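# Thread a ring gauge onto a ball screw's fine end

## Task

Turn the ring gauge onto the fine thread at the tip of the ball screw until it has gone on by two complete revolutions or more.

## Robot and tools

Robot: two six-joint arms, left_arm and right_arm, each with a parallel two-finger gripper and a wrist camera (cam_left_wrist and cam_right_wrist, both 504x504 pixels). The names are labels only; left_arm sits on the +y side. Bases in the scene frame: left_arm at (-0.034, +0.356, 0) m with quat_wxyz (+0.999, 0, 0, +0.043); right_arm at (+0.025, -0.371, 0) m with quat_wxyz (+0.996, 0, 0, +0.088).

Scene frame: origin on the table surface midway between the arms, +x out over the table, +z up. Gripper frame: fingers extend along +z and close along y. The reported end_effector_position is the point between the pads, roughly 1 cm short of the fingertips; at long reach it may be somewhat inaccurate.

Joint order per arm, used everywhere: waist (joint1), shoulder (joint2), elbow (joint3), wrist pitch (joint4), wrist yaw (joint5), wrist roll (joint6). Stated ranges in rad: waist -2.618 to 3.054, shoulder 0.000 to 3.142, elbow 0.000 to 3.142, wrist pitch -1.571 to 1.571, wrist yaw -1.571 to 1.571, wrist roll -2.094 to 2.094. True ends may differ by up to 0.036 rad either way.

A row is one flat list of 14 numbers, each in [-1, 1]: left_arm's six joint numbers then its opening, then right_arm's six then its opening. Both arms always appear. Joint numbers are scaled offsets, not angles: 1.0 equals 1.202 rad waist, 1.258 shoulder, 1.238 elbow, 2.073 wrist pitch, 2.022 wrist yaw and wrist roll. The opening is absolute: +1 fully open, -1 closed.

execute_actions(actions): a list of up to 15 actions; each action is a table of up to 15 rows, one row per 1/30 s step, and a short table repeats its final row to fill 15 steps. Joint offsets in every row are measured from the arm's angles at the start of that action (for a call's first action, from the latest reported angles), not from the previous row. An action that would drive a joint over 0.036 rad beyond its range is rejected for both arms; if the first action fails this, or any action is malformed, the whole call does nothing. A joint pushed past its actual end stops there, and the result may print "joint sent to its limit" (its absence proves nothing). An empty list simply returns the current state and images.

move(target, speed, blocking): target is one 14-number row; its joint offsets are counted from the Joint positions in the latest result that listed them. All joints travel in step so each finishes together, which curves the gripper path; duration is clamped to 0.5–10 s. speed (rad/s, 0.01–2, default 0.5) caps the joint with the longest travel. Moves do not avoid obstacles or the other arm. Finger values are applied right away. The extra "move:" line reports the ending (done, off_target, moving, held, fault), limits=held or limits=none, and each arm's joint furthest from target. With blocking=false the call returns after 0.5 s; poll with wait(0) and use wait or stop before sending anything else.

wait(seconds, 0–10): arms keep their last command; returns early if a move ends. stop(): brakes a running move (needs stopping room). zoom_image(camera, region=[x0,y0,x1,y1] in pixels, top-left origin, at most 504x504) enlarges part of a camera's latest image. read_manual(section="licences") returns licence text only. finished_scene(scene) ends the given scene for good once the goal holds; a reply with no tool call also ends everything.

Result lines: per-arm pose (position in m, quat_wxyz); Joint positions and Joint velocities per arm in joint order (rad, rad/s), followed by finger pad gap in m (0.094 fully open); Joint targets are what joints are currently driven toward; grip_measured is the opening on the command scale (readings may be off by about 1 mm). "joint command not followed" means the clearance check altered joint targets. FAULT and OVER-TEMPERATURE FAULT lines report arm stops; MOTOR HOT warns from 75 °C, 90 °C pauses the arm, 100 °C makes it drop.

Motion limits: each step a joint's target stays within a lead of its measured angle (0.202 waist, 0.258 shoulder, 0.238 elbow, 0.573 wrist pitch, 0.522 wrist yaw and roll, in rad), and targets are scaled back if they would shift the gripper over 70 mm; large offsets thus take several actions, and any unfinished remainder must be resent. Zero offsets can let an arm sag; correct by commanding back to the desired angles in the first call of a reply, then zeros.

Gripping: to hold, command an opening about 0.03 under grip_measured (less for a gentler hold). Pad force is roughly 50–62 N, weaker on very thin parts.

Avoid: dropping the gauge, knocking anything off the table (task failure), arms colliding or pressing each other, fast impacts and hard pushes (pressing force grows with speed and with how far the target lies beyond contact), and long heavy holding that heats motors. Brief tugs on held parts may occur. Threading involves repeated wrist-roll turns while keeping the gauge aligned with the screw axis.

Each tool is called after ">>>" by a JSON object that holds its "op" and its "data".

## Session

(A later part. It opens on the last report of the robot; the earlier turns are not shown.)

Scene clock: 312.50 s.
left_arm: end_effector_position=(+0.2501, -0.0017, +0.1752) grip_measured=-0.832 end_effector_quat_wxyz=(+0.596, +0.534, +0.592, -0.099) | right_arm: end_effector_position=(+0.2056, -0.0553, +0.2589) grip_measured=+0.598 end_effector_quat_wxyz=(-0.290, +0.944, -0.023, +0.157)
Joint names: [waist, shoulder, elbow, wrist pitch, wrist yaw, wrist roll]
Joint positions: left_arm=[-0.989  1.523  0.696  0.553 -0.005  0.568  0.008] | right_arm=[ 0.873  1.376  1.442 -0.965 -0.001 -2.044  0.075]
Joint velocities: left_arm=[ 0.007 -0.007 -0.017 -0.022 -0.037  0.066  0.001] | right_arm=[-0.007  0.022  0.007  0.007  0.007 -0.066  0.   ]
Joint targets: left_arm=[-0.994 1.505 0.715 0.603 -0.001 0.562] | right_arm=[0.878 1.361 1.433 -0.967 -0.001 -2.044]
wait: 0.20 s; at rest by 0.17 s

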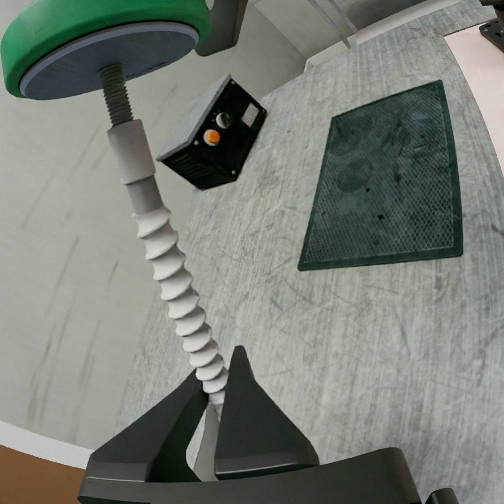

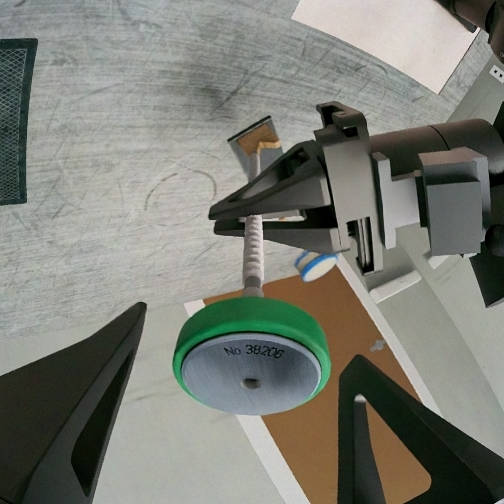

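>>> {"op": "execute_actions", "data": {"actions": [[[-0.004,-0.015,0.015,0.024,0.002,-0.003,-0.865, -0.0175,-0.01,0,0,0,0,0.4]]]}}

Scene clock: 316.57 s.
left_arm: end_effector_position=(+0.2501, -0.0017, +0.1752) grip_measured=-0.832 end_effector_quat_wxyz=(+0.596, +0.534, +0.592, -0.098) | right_arm: end_effector_position=(+0.2096, -0.0576, +0.2589) grip_measured=+0.401 end_effector_quat_wxyz=(-0.289, +0.944, -0.029, +0.158)
Joint names: [waist, shoulder, elbow, wrist pitch, wrist yaw, wrist roll]
Joint positions: left_arm=[-0.989  1.523  0.696  0.553 -0.005  0.568  0.008] | right_arm=[ 0.861  1.376  1.442 -0.965 -0.001 -2.044  0.066]
Joint velocities: left_arm=[-0.002 -0.027 -0.012  0.022 -0.051 -0.037 -0.001] | right_arm=[-0.007 -0.007  0.007 -0.022  0.007  0.037 -0.001]
Joint targets: left_arm=[-0.994 1.505 0.715 0.603 -0.001 0.562] | right_arm=[0.853 1.364 1.442 -0.965 -0.001 -2.044]

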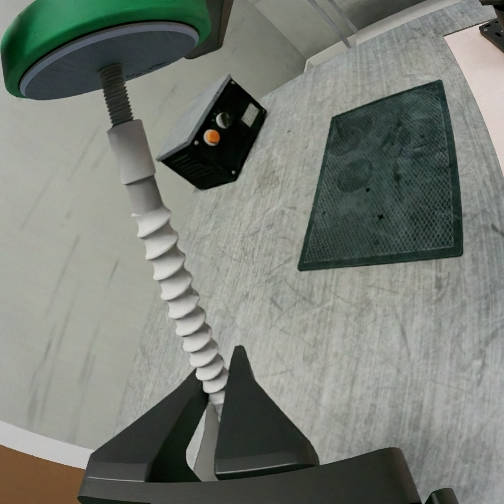

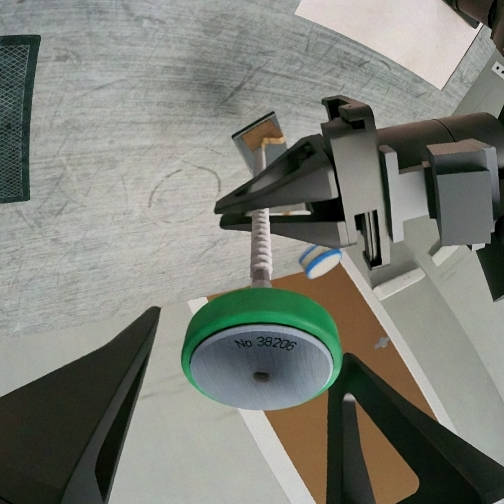

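>>> {"op": "execute_actions", "data": {"actions": [[[-0.004,-0.015,0.015,0.024,0.002,-0.003,-0.865, 0.004,-0.01,0,0.007,0,0,0.3]],[[-0.004,-0.015,0.015,0.024,0.002,-0.003,-0.865, 0,-0.01,0,0,0,0,0.03]],[[-0.004,-0.015,0.015,0.02,0.002,-0.003,-0.865, 0,-0.005,0,0.005,0,0,0.03]]]}}

>>> {"op": "zoom_image", "data": {"camera": "cam_left_wrist", "region": [0,0,220,160]}}

Scene clock: 321.87 s.
left_arm: end_effector_position=(+0.2501, -0.0017, +0.1751) grip_measured=-0.832 end_effector_quat_wxyz=(+0.596, +0.534, +0.592, -0.098) | right_arm: end_effector_position=(+0.2107, -0.0558, +0.2606) grip_measured=+0.068 end_effector_quat_wxyz=(-0.293, +0.942, -0.029, +0.161)
Joint names: [waist, shoulder, elbow, wrist pitch, wrist yaw, wrist roll]
Joint positions: left_arm=[-0.989  1.523  0.696  0.553 -0.005  0.57   0.008] | right_arm=[ 0.861  1.376  1.442 -0.954 -0.001 -2.044  0.05 ]
Joint velocities: left_arm=[-0.002 -0.007 -0.007 -0.022 -0.022 -0.007  0.001] | right_arm=[-0.022  0.007 -0.007  0.051 -0.066 -0.037  0.   ]
Joint targets: left_arm=[-0.994 1.505 0.715 0.595 -0.001 0.564] | right_arm=[0.861 1.370 1.442 -0.945 -0.001 -2.044]

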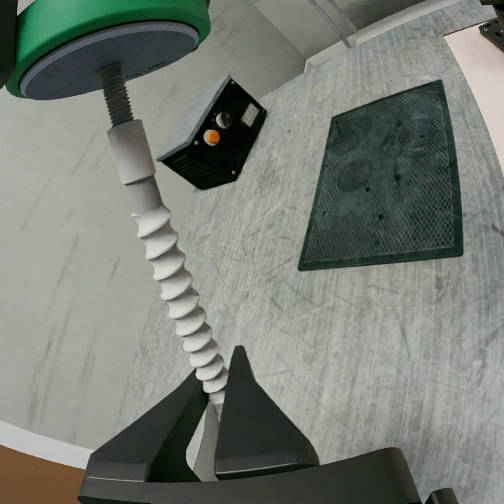

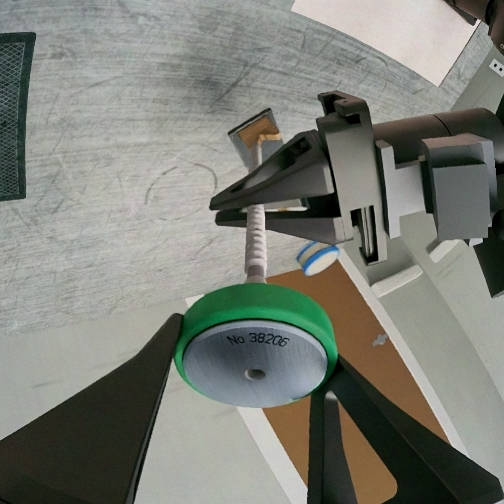

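Region (0, 0, 220, 160) of cam_left_wrist's 504x504 image, scaled by 2.291, with more detail than that image has; it fills the top 367 rows of this view, and the rest is white.

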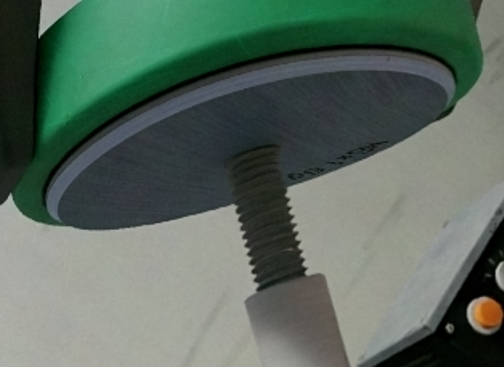

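>>> {"op": "execute_actions", "data": {"actions": [[[-0.004,-0.015,0.015,0.02,0.002,-0.003,-0.865, 0,0.006,0,0.005,0,0.1,0.03],[-0.004,-0.015,0.015,0.02,0.002,-0.003,-0.865, 0,0.006,0,0.005,0,0.1,0.03],[-0.004,-0.015,0.015,0.02,0.002,-0.003,-0.865, 0,0.006,0,0.005,0,0.1,0.03],[-0.004,-0.015,0.015,0.02,0.002,-0.003,-0.865, 0,0.006,0,0.005,0,0.2,0.03],[-0.004,-0.015,0.015,0.02,0.002,-0.003,-0.865, 0,0.006,0,0.005,0,0.2,0.03],[-0.004,-0.015,0.015,0.02,0.002,-0.003,-0.865, 0,0.006,0,0.005,0,0.2,0.03],[-0.004,-0.015,0.015,0.02,0.002,-0.003,-0.865, 0,0.006,0,0.005,0,0.3,0.03],[-0.004,-0.015,0.015,0.02,0.002,-0.003,-0.865, 0,0.006,0,0.005,0,0.3,0.03],[-0.004,-0.015,0.015,0.02,0.002,-0.003,-0.865, 0,0.006,0,0.005,0,0.4,0.03]],[[-0.004,-0.015,0.015,0.02,0.002,-0.003,-0.865, 0,0.006,0,0.005,0,0.4,0.03]],[[-0.004,-0.015,0.015,0.02,0.002,-0.003,-0.865, 0,0.006,0,0.005,0,0.4,0.03]]]}}

>>> {"op": "zoom_image", "data": {"camera": "cam_left_wrist", "region": [0,0,220,160]}}

Scene clock: 329.33 s.
left_arm: end_effector_position=(+0.2503, -0.0014, +0.1749) grip_measured=-0.832 end_effector_quat_wxyz=(+0.596, +0.539, +0.587, -0.092) | right_arm: end_effector_position=(+0.2065, -0.0571, +0.2580) grip_measured=+0.068 end_effector_quat_wxyz=(+0.264, -0.398, +0.857, +0.192)
Joint names: [waist, shoulder, elbow, wrist pitch, wrist yaw, wrist roll]
Joint positions: left_arm=[-0.989  1.523  0.696  0.552 -0.007  0.588  0.008] | right_arm=[ 0.861  1.376  1.442 -0.971 -0.018  0.172  0.05 ]
Joint velocities: left_arm=[ 0.002 -0.002  0.012  0.037 -0.007 -0.022 -0.001] | right_arm=[ 0.002 -0.002  0.017  0.037 -0.022  0.198 -0.001]
Joint targets: left_arm=[-0.994 1.505 0.715 0.593 -0.003 0.577] | right_arm=[0.861 1.384 1.442 -0.958 -0.008 0.221]

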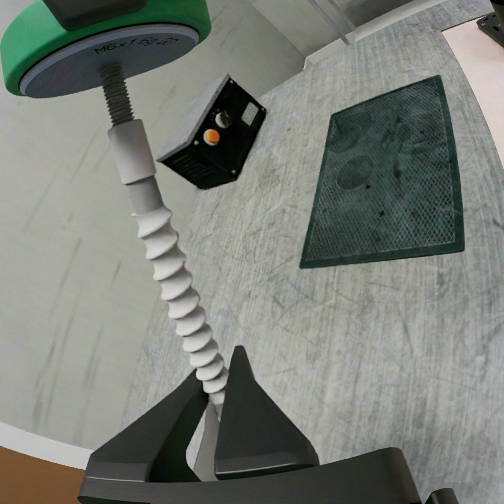

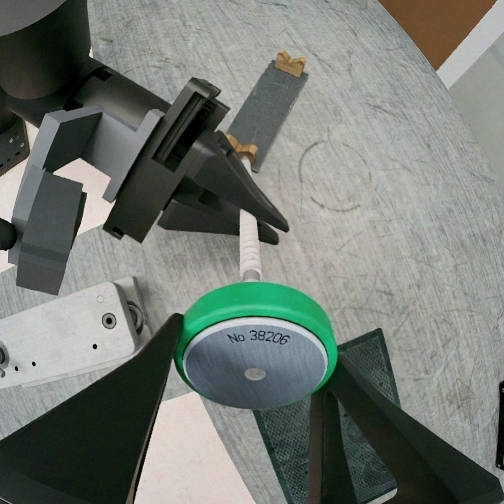

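Region (0, 0, 220, 160) of cam_left_wrist's 504x504 image, scaled by 2.291, with more detail than that image has; it fills the top 367 rows of this view, and the rest is white.

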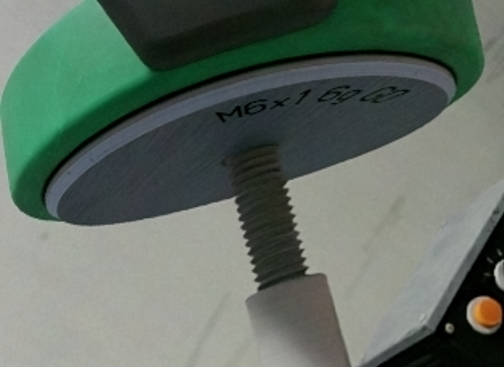

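>>> {"op": "execute_actions", "data": {"actions": [[[-0.004,-0.015,0.015,0.022,0.002,-0.01,-0.865, 0,0.012,0,0.012,0.008,0.35,0.03]],[[-0.004,-0.015,0.015,0.022,0.002,-0.006,-0.865, 0,0.012,0,0.012,0.004,0.35,0.03]],[[-0.004,-0.015,0.015,0.022,0.002,-0.006,-0.865, 0,0.012,0,0.012,0.004,0.22,0.03]]]}}

>>> {"op": "zoom_image", "data": {"camera": "cam_left_wrist", "region": [0,0,220,160]}}

Scene clock: 333.93 s.
left_arm: end_effector_position=(+0.2503, -0.0009, +0.1734) grip_measured=-0.832 end_effector_quat_wxyz=(+0.594, +0.540, +0.589, -0.091) | right_arm: end_effector_position=(+0.2062, -0.0541, +0.2578) grip_measured=+0.068 end_effector_quat_wxyz=(+0.015, +0.404, +0.853, +0.328)
Joint names: [waist, shoulder, elbow, wrist pitch, wrist yaw, wrist roll]
Joint positions: left_arm=[-0.989  1.523  0.696  0.546 -0.008  0.589  0.008] | right_arm=[ 0.861  1.381  1.442 -0.962 -0.028  1.931  0.05 ]
Joint velocities: left_arm=[ 0.007 -0.017 -0.002  0.007  0.051 -0.022 -0.   ] | right_arm=[ 0.002  0.002 -0.012 -0.022 -0.037  0.081  0.   ]
Joint targets: left_arm=[-0.994 1.505 0.715 0.591 -0.004 0.577] | right_arm=[0.861 1.396 1.442 -0.941 -0.019 1.956]

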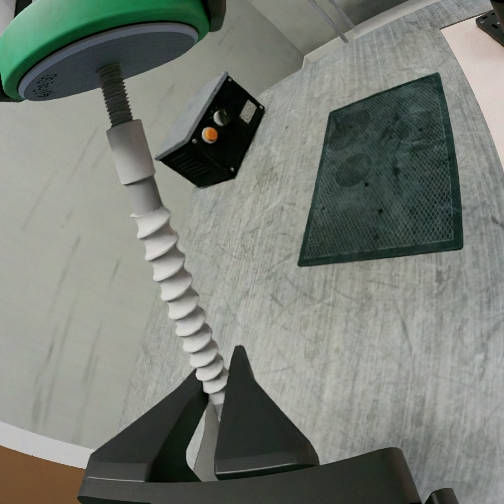

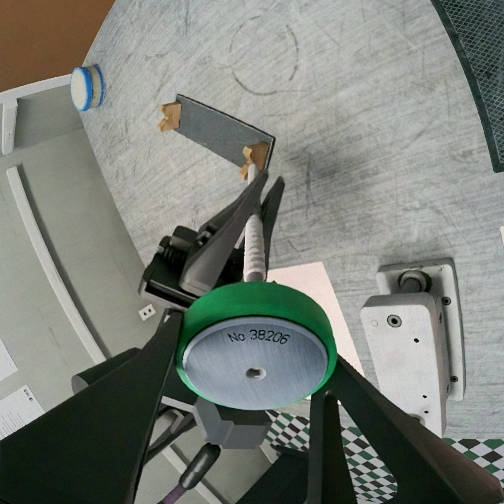

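Region (0, 0, 220, 160) of cam_left_wrist's 504x504 image, scaled by 2.291, with more detail than that image has; it fills the top 367 rows of this view, and the rest is white.

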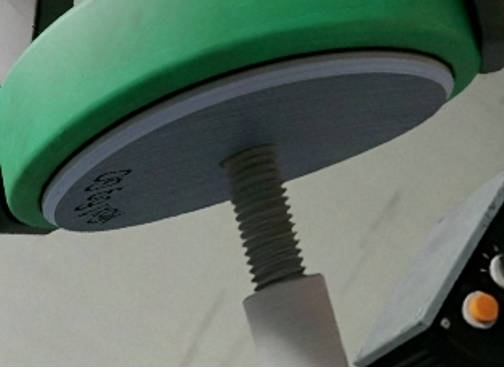

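>>> {"op": "execute_actions", "data": {"actions": [[[-0.004,-0.015,0.015,0.026,0.002,-0.006,-0.865, 0,-0.008,0.005,0.004,0,0,0.35]],[[-0.004,-0.015,0.015,0.026,0.002,-0.006,-0.865, 0,-0.008,0.005,0,0.011,-1,0.35]],[[-0.004,-0.015,0.015,0.026,0.002,-0.006,-0.865, 0,-0.008,0.005,0,0,-0.5,0.35]]]}}

Scene clock: 338.47 s.
left_arm: end_effector_position=(+0.2503, -0.0009, +0.1733) grip_measured=-0.832 end_effector_quat_wxyz=(+0.594, +0.541, +0.589, -0.091) | right_arm: end_effector_position=(+0.2080, -0.0549, +0.2579) grip_measured=+0.349 end_effector_quat_wxyz=(+0.314, -0.648, +0.687, +0.100)
Joint names: [waist, shoulder, elbow, wrist pitch, wrist yaw, wrist roll]
Joint positions: left_arm=[-0.989  1.523  0.696  0.545 -0.008  0.589  0.008] | right_arm=[ 0.861  1.381  1.442 -0.96  -0.017 -0.471  0.063]
Joint velocities: left_arm=[ 0.007 -0.012  0.002  0.007 -0.007 -0.066 -0.   ] | right_arm=[ 0.017 -0.032 -0.012 -0.007  0.022 -0.374 -0.   ]
Joint targets: left_arm=[-0.994 1.505 0.715 0.599 -0.004 0.577] | right_arm=[0.861 1.371 1.448 -0.960 -0.017 -0.532]

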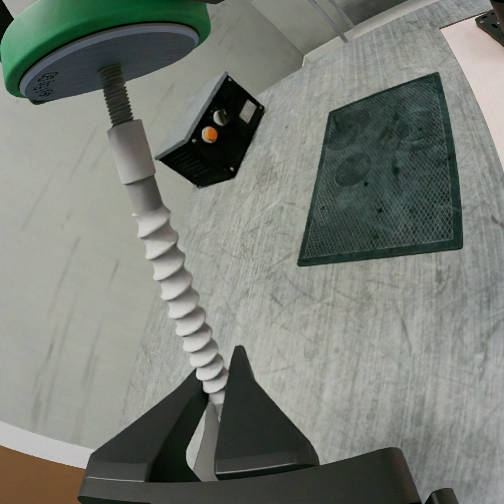

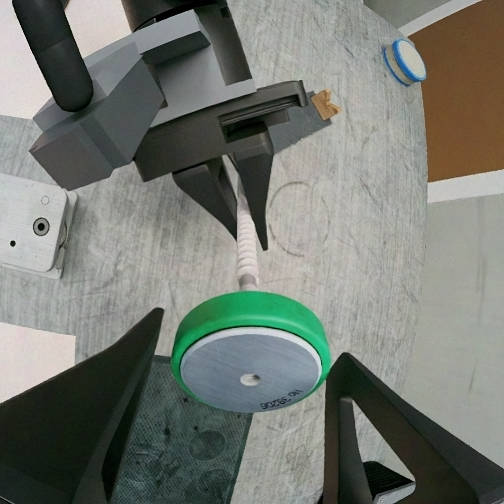

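>>> {"op": "execute_actions", "data": {"actions": [[[-0.004,-0.015,0.015,0.026,0.002,-0.006,-0.865, 0,-0.008,0.005,-0.014,0,-0.785,0.35]]]}}

>>> {"op": "wait", "data": {"seconds": 0.4}}

Scene clock: 341.00 s.
left_arm: end_effector_position=(+0.2503, -0.0009, +0.1733) grip_measured=-0.832 end_effector_quat_wxyz=(+0.594, +0.541, +0.589, -0.091) | right_arm: end_effector_position=(+0.2076, -0.0555, +0.2573) grip_measured=+0.349 end_effector_quat_wxyz=(-0.303, +0.939, -0.108, +0.125)
Joint names: [waist, shoulder, elbow, wrist pitch, wrist yaw, wrist roll]
Joint positions: left_arm=[-0.989  1.523  0.696  0.545 -0.008  0.589  0.008] | right_arm=[ 0.861  1.381  1.442 -0.964 -0.017 -1.87   0.063]
Joint velocities: left_arm=[ 0.012 -0.017  0.002  0.051  0.022 -0.022 -0.001] | right_arm=[ 0.017 -0.022  0.012  0.022  0.037 -1.209  0.   ]
Joint targets: left_arm=[-0.994 1.505 0.715 0.599 -0.004 0.577] | right_arm=[0.861 1.371 1.448 -0.989 -0.017 -2.058]

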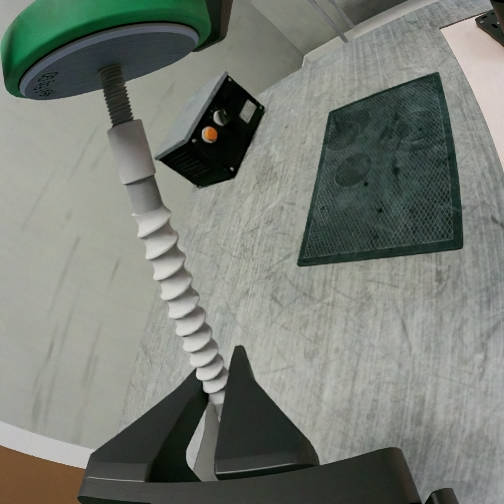

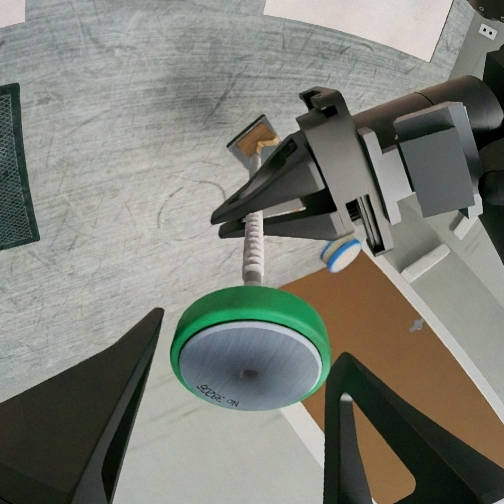

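Scene clock: 341.40 s.
left_arm: end_effector_position=(+0.2503, -0.0009, +0.1733) grip_measured=-0.832 end_effector_quat_wxyz=(+0.594, +0.541, +0.589, -0.091) | right_arm: end_effector_position=(+0.2076, -0.0555, +0.2573) grip_measured=+0.349 end_effector_quat_wxyz=(-0.291, +0.944, -0.029, +0.150)
Joint names: [waist, shoulder, elbow, wrist pitch, wrist yaw, wrist roll]
Joint positions: left_arm=[-0.989  1.523  0.696  0.545 -0.008  0.589  0.008] | right_arm=[ 0.861  1.381  1.442 -0.964 -0.017 -2.038  0.063]
Joint velocities: left_arm=[-0.002 -0.002 -0.022 -0.037 -0.037 -0.007 -0.   ] | right_arm=[-0.012  0.012  0.002  0.022  0.081 -0.095 -0.002]
Joint targets: left_arm=[-0.994 1.505 0.715 0.599 -0.004 0.577] | right_arm=[0.861 1.371 1.448 -0.989 -0.017 -2.058]
wait: 0.40 s; no rest

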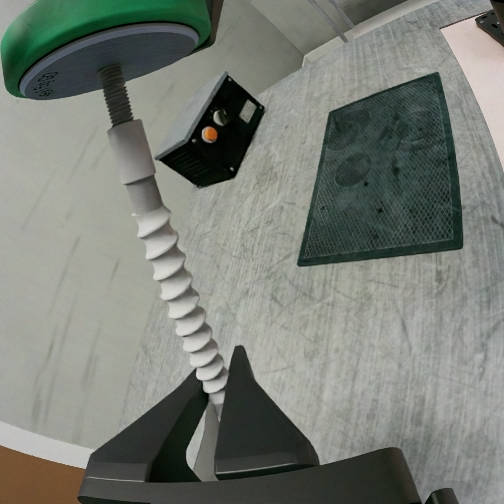

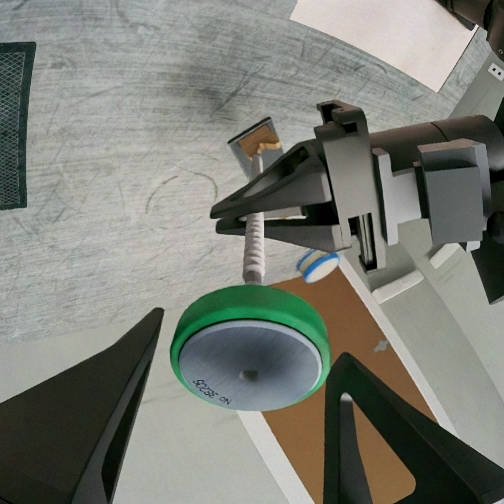

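>>> {"op": "execute_actions", "data": {"actions": [[[-0.004,-0.015,0.015,0.026,0.002,-0.004,-0.865, 0,-0.005,0.003,-0.012,0.003,0,0.03]],[[-0.004,-0.015,0.015,0.024,0.002,-0.004,-0.865, 0,0.006,0.003,0.006,0,0.03,0.03]],[[-0.004,-0.015,0.015,0.024,0.002,-0.004,-0.865, 0,0.008,0.003,0.008,0,0.45,0.03]],[[-0.004,-0.015,0.015,0.024,0.002,-0.004,-0.865, 0,0.008,0.003,0.008,0,0.5,0.03]],[[-0.004,-0.015,0.015,0.024,0.002,-0.004,-0.865, 0,0.008,0.003,0.008,0,0.5,0.03]],[[-0.004,-0.015,0.015,0.024,0.002,-0.004,-0.865, 0,0.008,0.003,0.008,0,0.5,0.03]]]}}

>>> {"op": "zoom_image", "data": {"camera": "cam_left_wrist", "region": [0,0,220,160]}}

Scene clock: 348.80 s.
left_arm: end_effector_position=(+0.2503, -0.0008, +0.1731) grip_measured=-0.832 end_effector_quat_wxyz=(+0.594, +0.545, +0.585, -0.086) | right_arm: end_effector_position=(+0.2059, -0.0558, +0.2565) grip_measured=+0.067 end_effector_quat_wxyz=(+0.059, +0.290, +0.900, +0.319)
Joint names: [waist, shoulder, elbow, wrist pitch, wrist yaw, wrist roll]
Joint positions: left_arm=[-0.989  1.523  0.696  0.544 -0.009  0.604  0.008] | right_arm=[ 0.861  1.381  1.442 -0.97  -0.024  1.667  0.05 ]
Joint velocities: left_arm=[-0.017 -0.012  0.002  0.037 -0.007 -0.022  0.   ] | right_arm=[ 0.002 -0.002 -0.022 -0.007 -0.022  0.432  0.   ]
Joint targets: left_arm=[-0.994 1.505 0.715 0.594 -0.005 0.596] | right_arm=[0.861 1.391 1.445 -0.954 -0.026 1.732]

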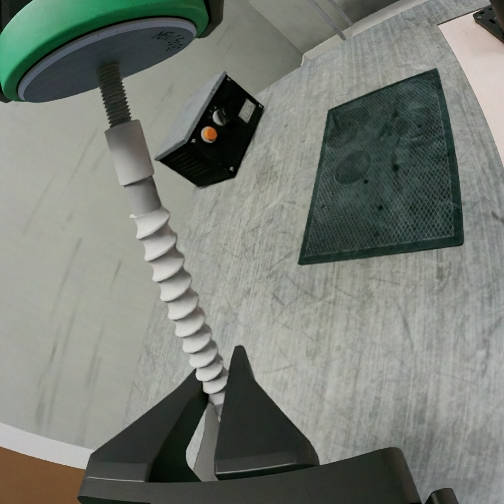

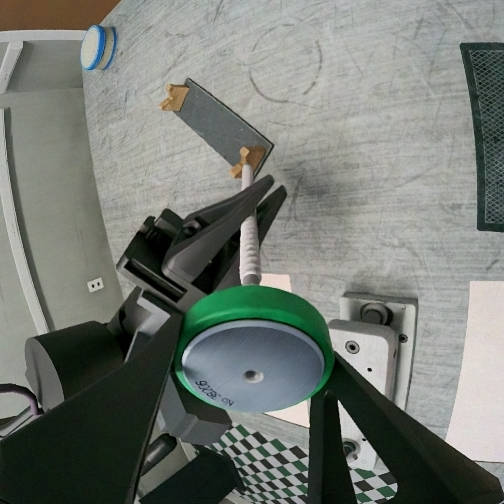

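Region (0, 0, 220, 160) of cam_left_wrist's 504x504 image, scaled by 2.291, with more detail than that image has; it fills the top 367 rows of this view, and the rest is white.

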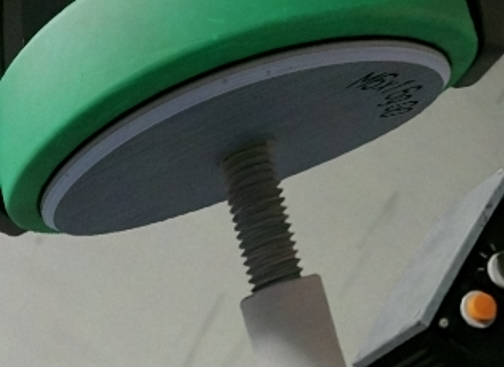

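>>> {"op": "execute_actions", "data": {"actions": [[[-0.004,-0.015,0.015,0.034,0.002,-0.012,-0.865, 0,0.02,0.003,0.01,0,0.1,0.03]],[[-0.004,-0.015,0.015,0.034,0.002,-0.012,-0.865, 0,0.02,0.003,0.01,0,0.1,0.03]]]}}

>>> {"op": "zoom_image", "data": {"camera": "cam_left_wrist", "region": [60,30,160,130]}}

Scene clock: 358.43 s.
left_arm: end_effector_position=(+0.2503, -0.0003, +0.1719) grip_measured=-0.832 end_effector_quat_wxyz=(+0.592, +0.543, +0.589, -0.087) | right_arm: end_effector_position=(+0.2072, -0.0556, +0.2548) grip_measured=+0.067 end_effector_quat_wxyz=(+0.001, +0.454, +0.831, +0.323)
Joint names: [waist, shoulder, elbow, wrist pitch, wrist yaw, wrist roll]
Joint positions: left_arm=[-0.989  1.523  0.696  0.539 -0.011  0.595  0.008] | right_arm=[ 0.861  1.386  1.442 -0.969 -0.019  2.043  0.05 ]
Joint velocities: left_arm=[-0.002 -0.002 -0.007  0.022 -0.007 -0.022 -0.001] | right_arm=[-0.002  0.007 -0.007 -0.066  0.022  0.007 -0.   ]
Joint targets: left_arm=[-0.994 1.505 0.715 0.610 -0.006 0.574] | right_arm=[0.861 1.411 1.445 -0.949 -0.021 2.058]

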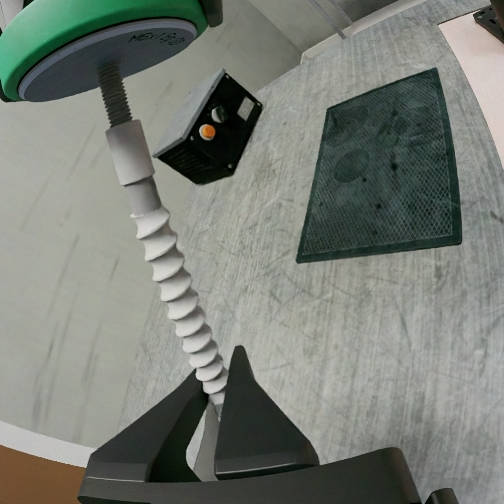

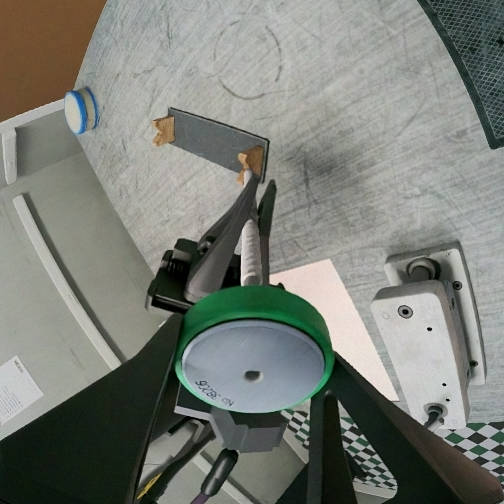

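Region (60, 30, 160, 130) of cam_left_wrist's 504x504 image, scaled by 5.040, with more detail than that image has.

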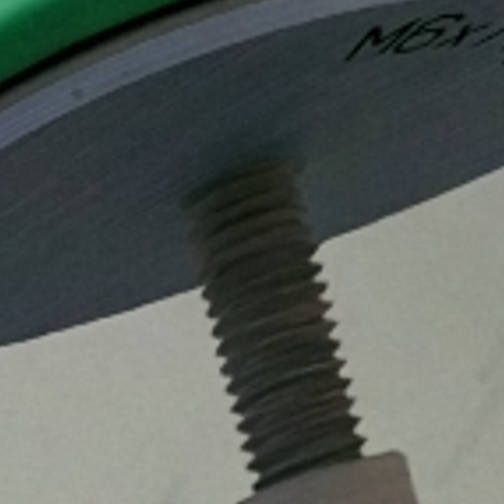

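>>> {"op": "execute_actions", "data": {"actions": [[[-0.004,-0.015,0.015,0.025,0.002,-0.006,-0.865, 0,-0.008,0.005,0,0,0,0.03],[-0.004,-0.015,0.015,0.025,0.002,-0.006,-0.865, 0,-0.008,0.005,0,0,0,0.03],[-0.004,-0.015,0.015,0.025,0.002,-0.006,-0.865, 0,-0.008,0.005,0,0,0,0.03],[-0.004,-0.015,0.015,0.025,0.002,-0.006,-0.865, 0,-0.008,0.005,0,0,0,0.35]],[[-0.004,-0.015,0.015,0.025,0.002,-0.006,-0.865, 0,-0.008,0.005,-0.003,0,-1,0.35]],[[-0.004,-0.015,0.015,0.025,0.002,-0.006,-0.865, 0,-0.008,0.005,-0.003,0,-0.3,0.35]]]}}

>>> {"op": "zoom_image", "data": {"camera": "cam_right_wrist", "region": [150,170,370,410]}}

>>> {"op": "zoom_image", "data": {"camera": "cam_left_wrist", "region": [0,0,220,160]}}

Scene clock: 367.37 s.
left_arm: end_effector_position=(+0.2502, -0.0001, +0.1711) grip_measured=-0.832 end_effector_quat_wxyz=(+0.591, +0.544, +0.590, -0.087) | right_arm: end_effector_position=(+0.2073, -0.0556, +0.2549) grip_measured=+0.349 end_effector_quat_wxyz=(+0.275, -0.467, +0.823, +0.169)
Joint names: [waist, shoulder, elbow, wrist pitch, wrist yaw, wrist roll]
Joint positions: left_arm=[-0.989  1.523  0.696  0.536 -0.011  0.595  0.008] | right_arm=[ 0.861  1.386  1.442 -0.969 -0.018  0.009  0.063]
Joint velocities: left_arm=[-0.007 -0.007  0.007 -0.051 -0.007 -0.007  0.   ] | right_arm=[ 0.007  0.002 -0.012 -0.066  0.037 -0.154  0.   ]
Joint targets: left_arm=[-0.994 1.505 0.715 0.588 -0.006 0.583] | right_arm=[0.861 1.376 1.448 -0.975 -0.018 -0.021]

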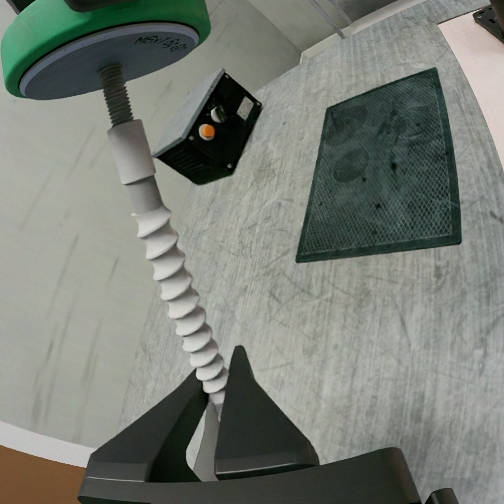

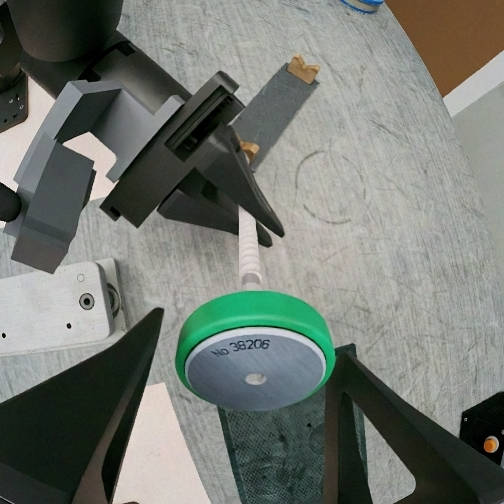

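Region (150, 170, 370, 410) of cam_right_wrist's 504x504 image, scaled by 2.100, with more detail than that image has; it fills the left 462 columns of this view, and the rest is white.

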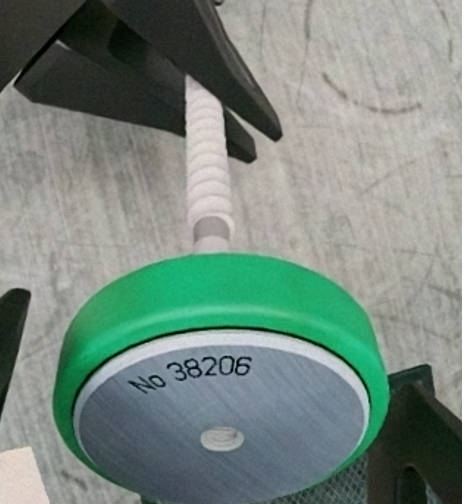

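Region (0, 0, 220, 160) of cam_left_wrist's 504x504 image, scaled by 2.291, with more detail than that image has; it fills the top 367 rows of this view, and the rest is white.

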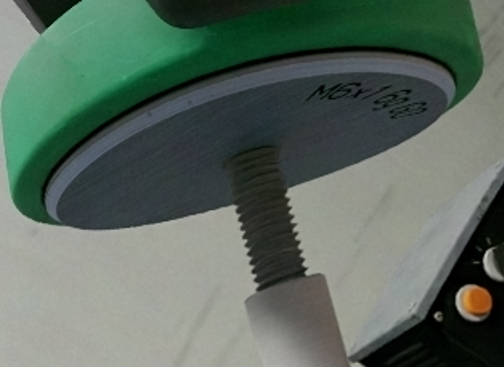

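>>> {"op": "execute_actions", "data": {"actions": [[[-0.004,-0.015,0.015,0.03,0.002,-0.01,-0.865, 0,-0.005,0.02,-0.01,0,-0.1,0.7],[-0.004,-0.015,0.015,0.032,0.002,-0.011,-0.865, 0,0,0.025,-0.012,0,-0.2,0.7],[-0.004,-0.015,0.015,0.034,0.002,-0.012,-0.865, 0,0.002,0.03,-0.014,0,-0.3,0.7],[-0.004,-0.015,0.015,0.036,0.002,-0.013,-0.865, 0,0.004,0.035,-0.016,0,-0.4,0.7],[-0.004,-0.015,0.015,0.038,0.002,-0.014,-0.865, 0,0.006,0.04,-0.018,0,-0.5,0.7],[-0.004,-0.015,0.015,0.04,0.002,-0.015,-0.865, 0,0.008,0.045,-0.02,0,-0.6,0.7],[-0.004,-0.015,0.015,0.042,0.002,-0.016,-0.865, 0,0.01,0.05,-0.022,0,-0.7,0.7],[-0.004,-0.015,0.015,0.044,0.002,-0.018,-0.865, 0,0.012,0.055,-0.024,0,-0.78,0.7],[-0.004,-0.015,0.015,0.046,0.002,-0.02,-0.865, 0,0.013,0.06,-0.026,0,-0.78,0.7],[-0.004,-0.015,0.015,0.049,0.002,-0.021,-0.865, 0,0.013,0.06,-0.028,0,-0.78,0.7],[-0.004,-0.015,0.015,0.051,0.002,-0.022,-0.865, 0,0.013,0.06,-0.029,0,-0.78,0.7]]]}}

>>> {"op": "wait", "data": {"seconds": 0.5}}

>>> {"op": "zoom_image", "data": {"camera": "cam_right_wrist", "region": [150,170,370,410]}}

Scene clock: 379.73 s.
left_arm: end_effector_position=(+0.2510, -0.0012, +0.1758) grip_measured=-0.832 end_effector_quat_wxyz=(+0.597, +0.535, +0.590, -0.093) | right_arm: end_effector_position=(+0.2081, -0.0543, +0.2705) grip_measured=+0.699 end_effector_quat_wxyz=(-0.331, +0.872, -0.358, +0.039)
Joint names: [waist, shoulder, elbow, wrist pitch, wrist yaw, wrist roll]
Joint positions: left_arm=[-0.989  1.523  0.696  0.556 -0.011  0.578  0.008] | right_arm=[ 0.861  1.391  1.496 -0.997 -0.018 -1.32   0.08 ]
Joint velocities: left_arm=[-0.002  0.017 -0.022  0.037 -0.037 -0.007  0.   ] | right_arm=[ 0.002  0.037 -0.017 -0.125 -0.037 -1.663 -0.   ]
Joint targets: left_arm=[-0.994 1.505 0.715 0.642 -0.006 0.550] | right_arm=[0.861 1.402 1.516 -1.029 -0.018 -1.568]

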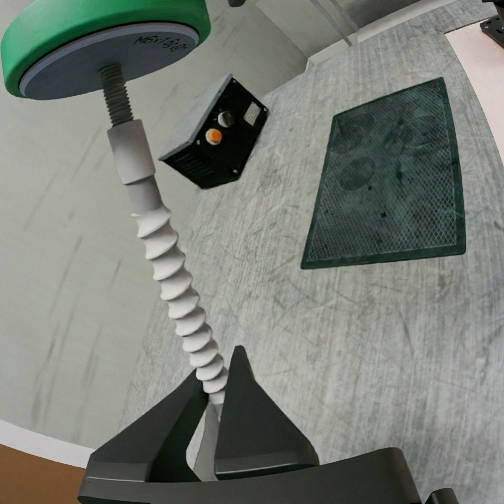

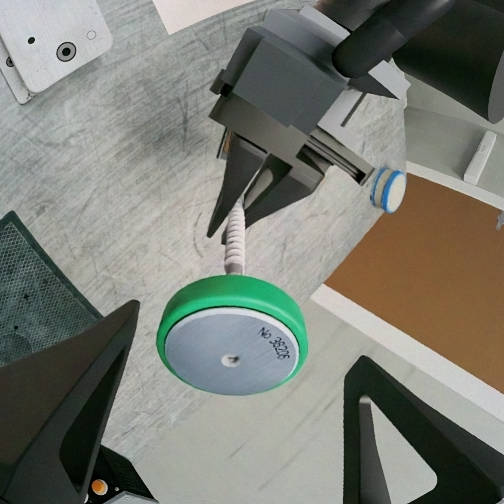

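Scene clock: 380.23 s.
left_arm: end_effector_position=(+0.2512, -0.0014, +0.1769) grip_measured=-0.832 end_effector_quat_wxyz=(+0.599, +0.533, +0.590, -0.095) | right_arm: end_effector_position=(+0.2078, -0.0548, +0.2682) grip_measured=+0.699 end_effector_quat_wxyz=(-0.320, +0.909, -0.255, +0.076)
Joint names: [waist, shoulder, elbow, wrist pitch, wrist yaw, wrist roll]
Joint positions: left_arm=[-0.989  1.523  0.696  0.56  -0.011  0.575  0.008] | right_arm=[ 0.861  1.394  1.496 -1.003 -0.018 -1.553  0.08 ]
Joint velocities: left_arm=[-0.007 -0.012  0.007 -0.066 -0.051 -0.007  0.001] | right_arm=[-0.007 -0.007 -0.007  0.037 -0.007 -0.081  0.001]
Joint targets: left_arm=[-0.994 1.505 0.715 0.642 -0.006 0.551] | right_arm=[0.861 1.402 1.516 -1.029 -0.018 -1.568]
wait: 0.50 s; no rest

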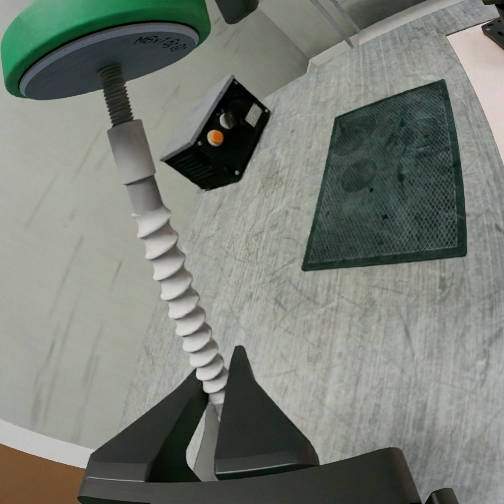

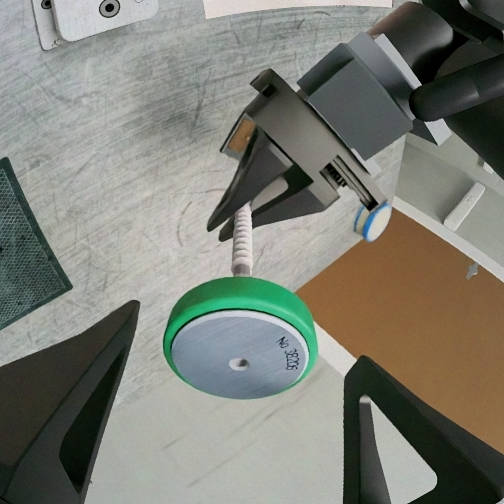

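Region (150, 170, 370, 410) of cam_right_wrist's 504x504 image, scaled by 2.100, with more detail than that image has; it fills the left 462 columns of this view, and the rest is white.

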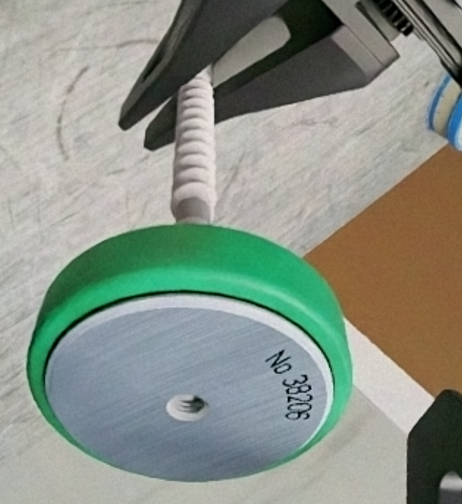

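>>> {"op": "execute_actions", "data": {"actions": [[[-0.004,-0.015,0.015,0.045,0.002,-0.019,-0.865, 0,-0.006,0.008,-0.017,0,-0.245,0.5]]]}}

>>> {"op": "wait", "data": {"seconds": 0.3}}

>>> {"op": "zoom_image", "data": {"camera": "cam_right_wrist", "region": [150,170,370,410]}}

Scene clock: 386.00 s.
left_arm: end_effector_position=(+0.2517, -0.0020, +0.1797) grip_measured=-0.832 end_effector_quat_wxyz=(+0.603, +0.526, +0.591, -0.100) | right_arm: end_effector_position=(+0.2071, -0.0560, +0.2671) grip_measured=+0.501 end_effector_quat_wxyz=(-0.290, +0.945, -0.036, +0.147)
Joint names: [waist, shoulder, elbow, wrist pitch, wrist yaw, wrist roll]
Joint positions: left_arm=[-0.989  1.523  0.696  0.572 -0.011  0.561  0.008] | right_arm=[ 0.861  1.394  1.496 -1.01  -0.018 -2.024  0.071]
Joint velocities: left_arm=[ 0.017 -0.007 -0.007  0.007 -0.051 -0.022  0.001] | right_arm=[-0.007 -0.017 -0.012 -0.007 -0.051 -0.11   0.   ]
Joint targets: left_arm=[-0.994 1.505 0.715 0.654 -0.006 0.537] | right_arm=[0.861 1.387 1.506 -1.038 -0.018 -2.048]

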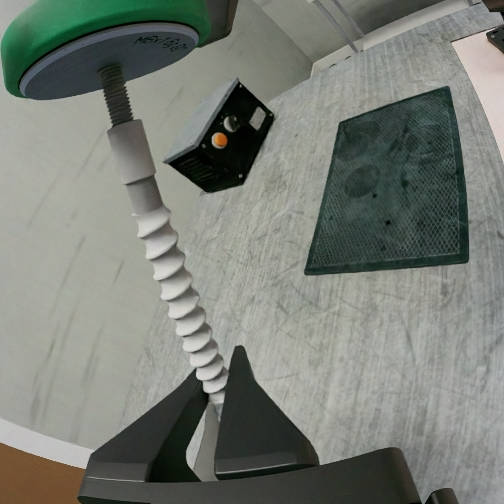

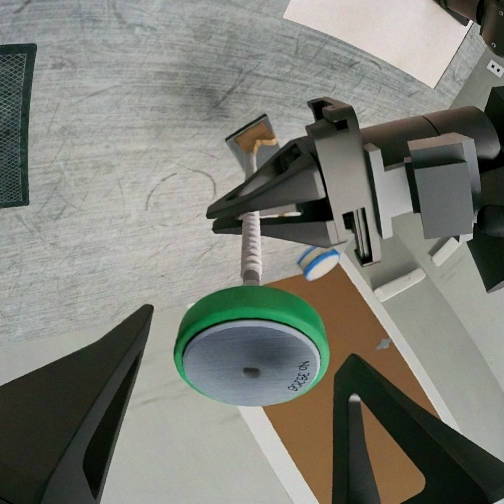

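Scene clock: 386.30 s.
left_arm: end_effector_position=(+0.2517, -0.0020, +0.1797) grip_measured=-0.832 end_effector_quat_wxyz=(+0.603, +0.526, +0.591, -0.100) | right_arm: end_effector_position=(+0.2071, -0.0560, +0.2671) grip_measured=+0.501 end_effector_quat_wxyz=(-0.289, +0.945, -0.029, +0.149)
Joint names: [waist, shoulder, elbow, wrist pitch, wrist yaw, wrist roll]
Joint positions: left_arm=[-0.989  1.523  0.696  0.572 -0.011  0.56   0.008] | right_arm=[ 0.861  1.394  1.496 -1.01  -0.018 -2.039  0.071]
Joint velocities: left_arm=[ 0.002 -0.007  0.017  0.022  0.081  0.007  0.001] | right_arm=[-0.007  0.002  0.007  0.022  0.007 -0.022  0.   ]
Joint targets: left_arm=[-0.994 1.505 0.715 0.654 -0.006 0.536] | right_arm=[0.861 1.387 1.506 -1.038 -0.018 -2.048]
wait: 0.30 s; no rest

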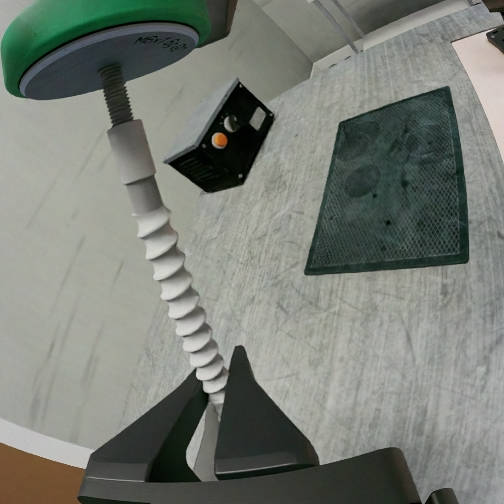

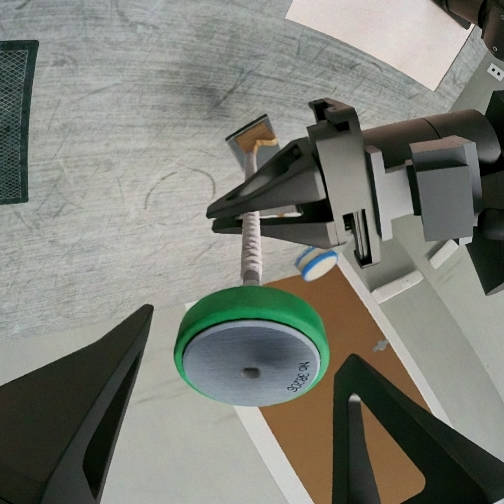

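Region (150, 170, 370, 410) of cam_right_wrist's 504x504 image, scaled by 2.100, with more detail than that image has; it fills the left 462 columns of this view, and the rest is white.

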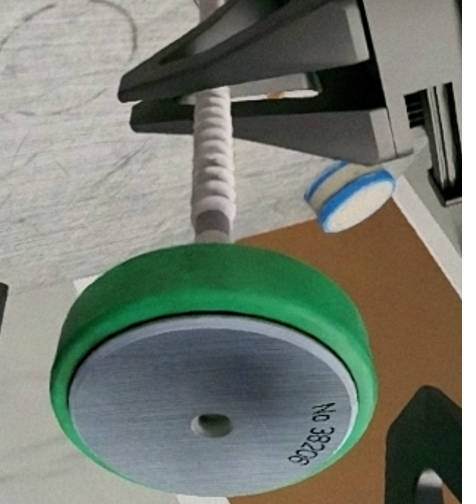

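>>> {"op": "execute_actions", "data": {"actions": [[[-0.004,-0.015,0.015,0.036,0.002,-0.007,-0.865, 0,-0.005,0.005,-0.008,0,0,0.03]],[[-0.004,-0.015,0.015,0.043,0.002,-0.007,-0.865, 0,0.008,0.005,0,0,0.05,0.03]],[[-0.004,-0.015,0.015,0.043,0.002,-0.007,-0.865, 0,0.008,0.005,0.002,0,0.4,0.03]],[[-0.004,-0.015,0.015,0.043,0.002,-0.007,-0.865, 0,0.008,0.005,0.002,0,0.4,0.03]],[[-0.004,-0.015,0.015,0.043,0.002,-0.007,-0.865, 0,0.008,0.005,0.002,0,0.4,0.03]],[[-0.004,-0.015,0.015,0.043,0.002,-0.007,-0.865, 0,0.008,0.005,0.002,0,0.4,0.03]],[[-0.004,-0.015,0.015,0.043,0.002,-0.007,-0.865, 0,0.008,0.005,0.002,0,0.4,0.03]]]}}

>>> {"op": "zoom_image", "data": {"camera": "cam_left_wrist", "region": [60,30,160,130]}}

Scene clock: 398.07 s.
left_arm: end_effector_position=(+0.2518, -0.0022, +0.1807) grip_measured=-0.832 end_effector_quat_wxyz=(+0.606, +0.533, +0.583, -0.092) | right_arm: end_effector_position=(+0.2082, -0.0574, +0.2666) grip_measured=+0.063 end_effector_quat_wxyz=(+0.038, +0.372, +0.870, +0.321)
Joint names: [waist, shoulder, elbow, wrist pitch, wrist yaw, wrist roll]
Joint positions: left_arm=[-0.989  1.523  0.696  0.576 -0.011  0.586  0.008] | right_arm=[ 0.861  1.394  1.496 -1.013 -0.009  1.847  0.05 ]
Joint velocities: left_arm=[-0.002  0.012 -0.032  0.037  0.007  0.022 -0.   ] | right_arm=[ 0.007 -0.012  0.002 -0.022  0.007  0.198  0.   ]
Joint targets: left_arm=[-0.994 1.505 0.715 0.664 -0.006 0.572] | right_arm=[0.861 1.405 1.502 -1.005 -0.010 1.893]

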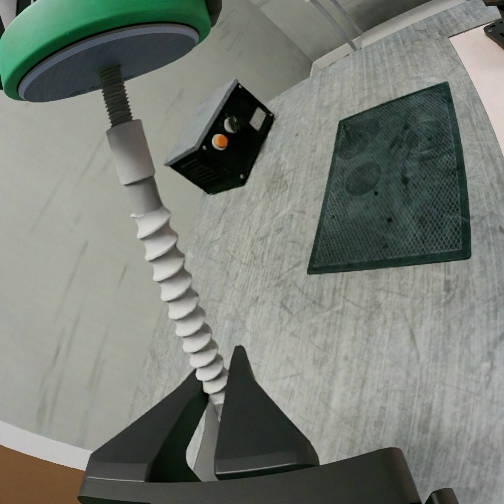

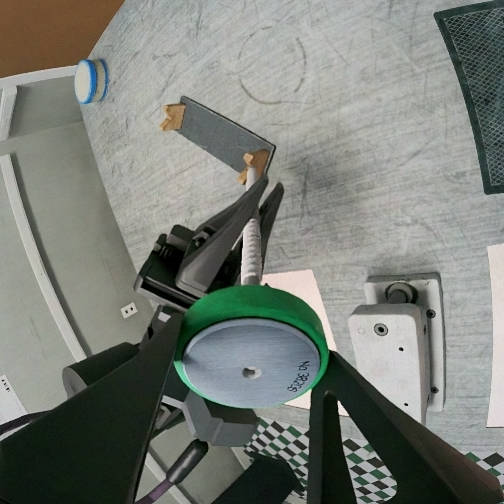

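Region (60, 30, 160, 130) of cam_left_wrist's 504x504 image, scaled by 5.040, with more detail than that image has.

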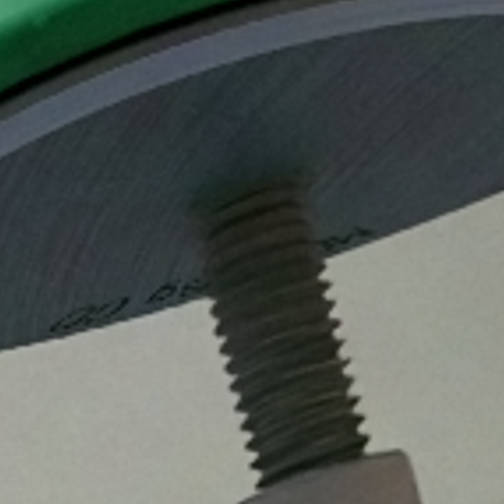

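>>> {"op": "execute_actions", "data": {"actions": [[[-0.004,-0.015,0.015,0.043,0.002,-0.007,-0.865, 0,0.008,0.005,0.002,0,0.105,0.03]],[[-0.004,-0.015,0.015,0.032,0.002,-0.007,-0.865, 0,-0.006,0.005,-0.004,0,0,0.03],[-0.004,-0.015,0.015,0.032,0.002,-0.007,-0.865, 0,-0.006,0.005,-0.004,0,0,0.03],[-0.004,-0.015,0.015,0.032,0.002,-0.007,-0.865, 0,-0.006,0.005,-0.004,0,0,0.45]],[[-0.004,-0.015,0.015,0.032,0.002,-0.023,-0.865, 0,-0.006,0.005,-0.004,0,-1,0.45]],[[-0.004,-0.015,0.015,0.032,0.002,-0.007,-0.865, 0,-0.006,0.005,-0.004,0,-1,0.45]]]}}

Scene clock: 404.33 s.
left_arm: end_effector_position=(+0.2519, -0.0023, +0.1808) grip_measured=-0.832 end_effector_quat_wxyz=(+0.605, +0.527, +0.589, -0.099) | right_arm: end_effector_position=(+0.2079, -0.0579, +0.2662) grip_measured=+0.449 end_effector_quat_wxyz=(-0.321, +0.785, -0.529, -0.023)
Joint names: [waist, shoulder, elbow, wrist pitch, wrist yaw, wrist roll]
Joint positions: left_arm=[-0.989  1.523  0.696  0.577 -0.011  0.565  0.008] | right_arm=[ 0.861  1.394  1.496 -1.016 -0.009 -0.916  0.068]
Joint velocities: left_arm=[ 0.007  0.002  0.007 -0.022 -0.022 -0.037  0.002] | right_arm=[ 0.002 -0.002 -0.037  0.022  0.007 -2.821 -0.001]
Joint targets: left_arm=[-0.994 1.505 0.715 0.643 -0.006 0.551] | right_arm=[0.861 1.387 1.502 -1.024 -0.009 -1.338]

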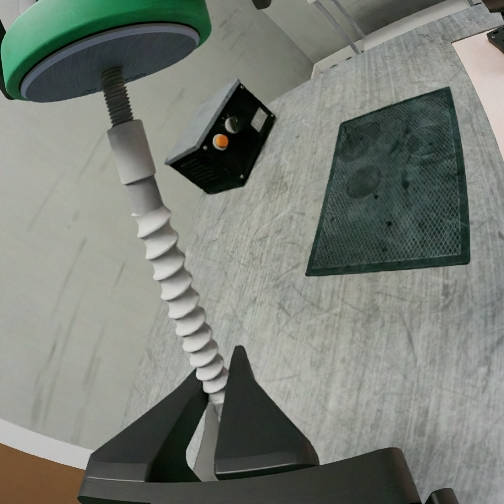

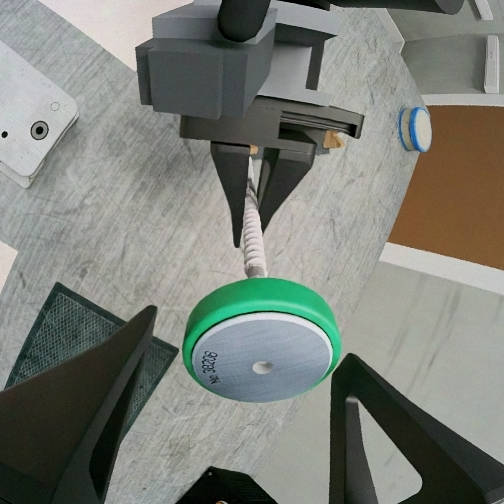

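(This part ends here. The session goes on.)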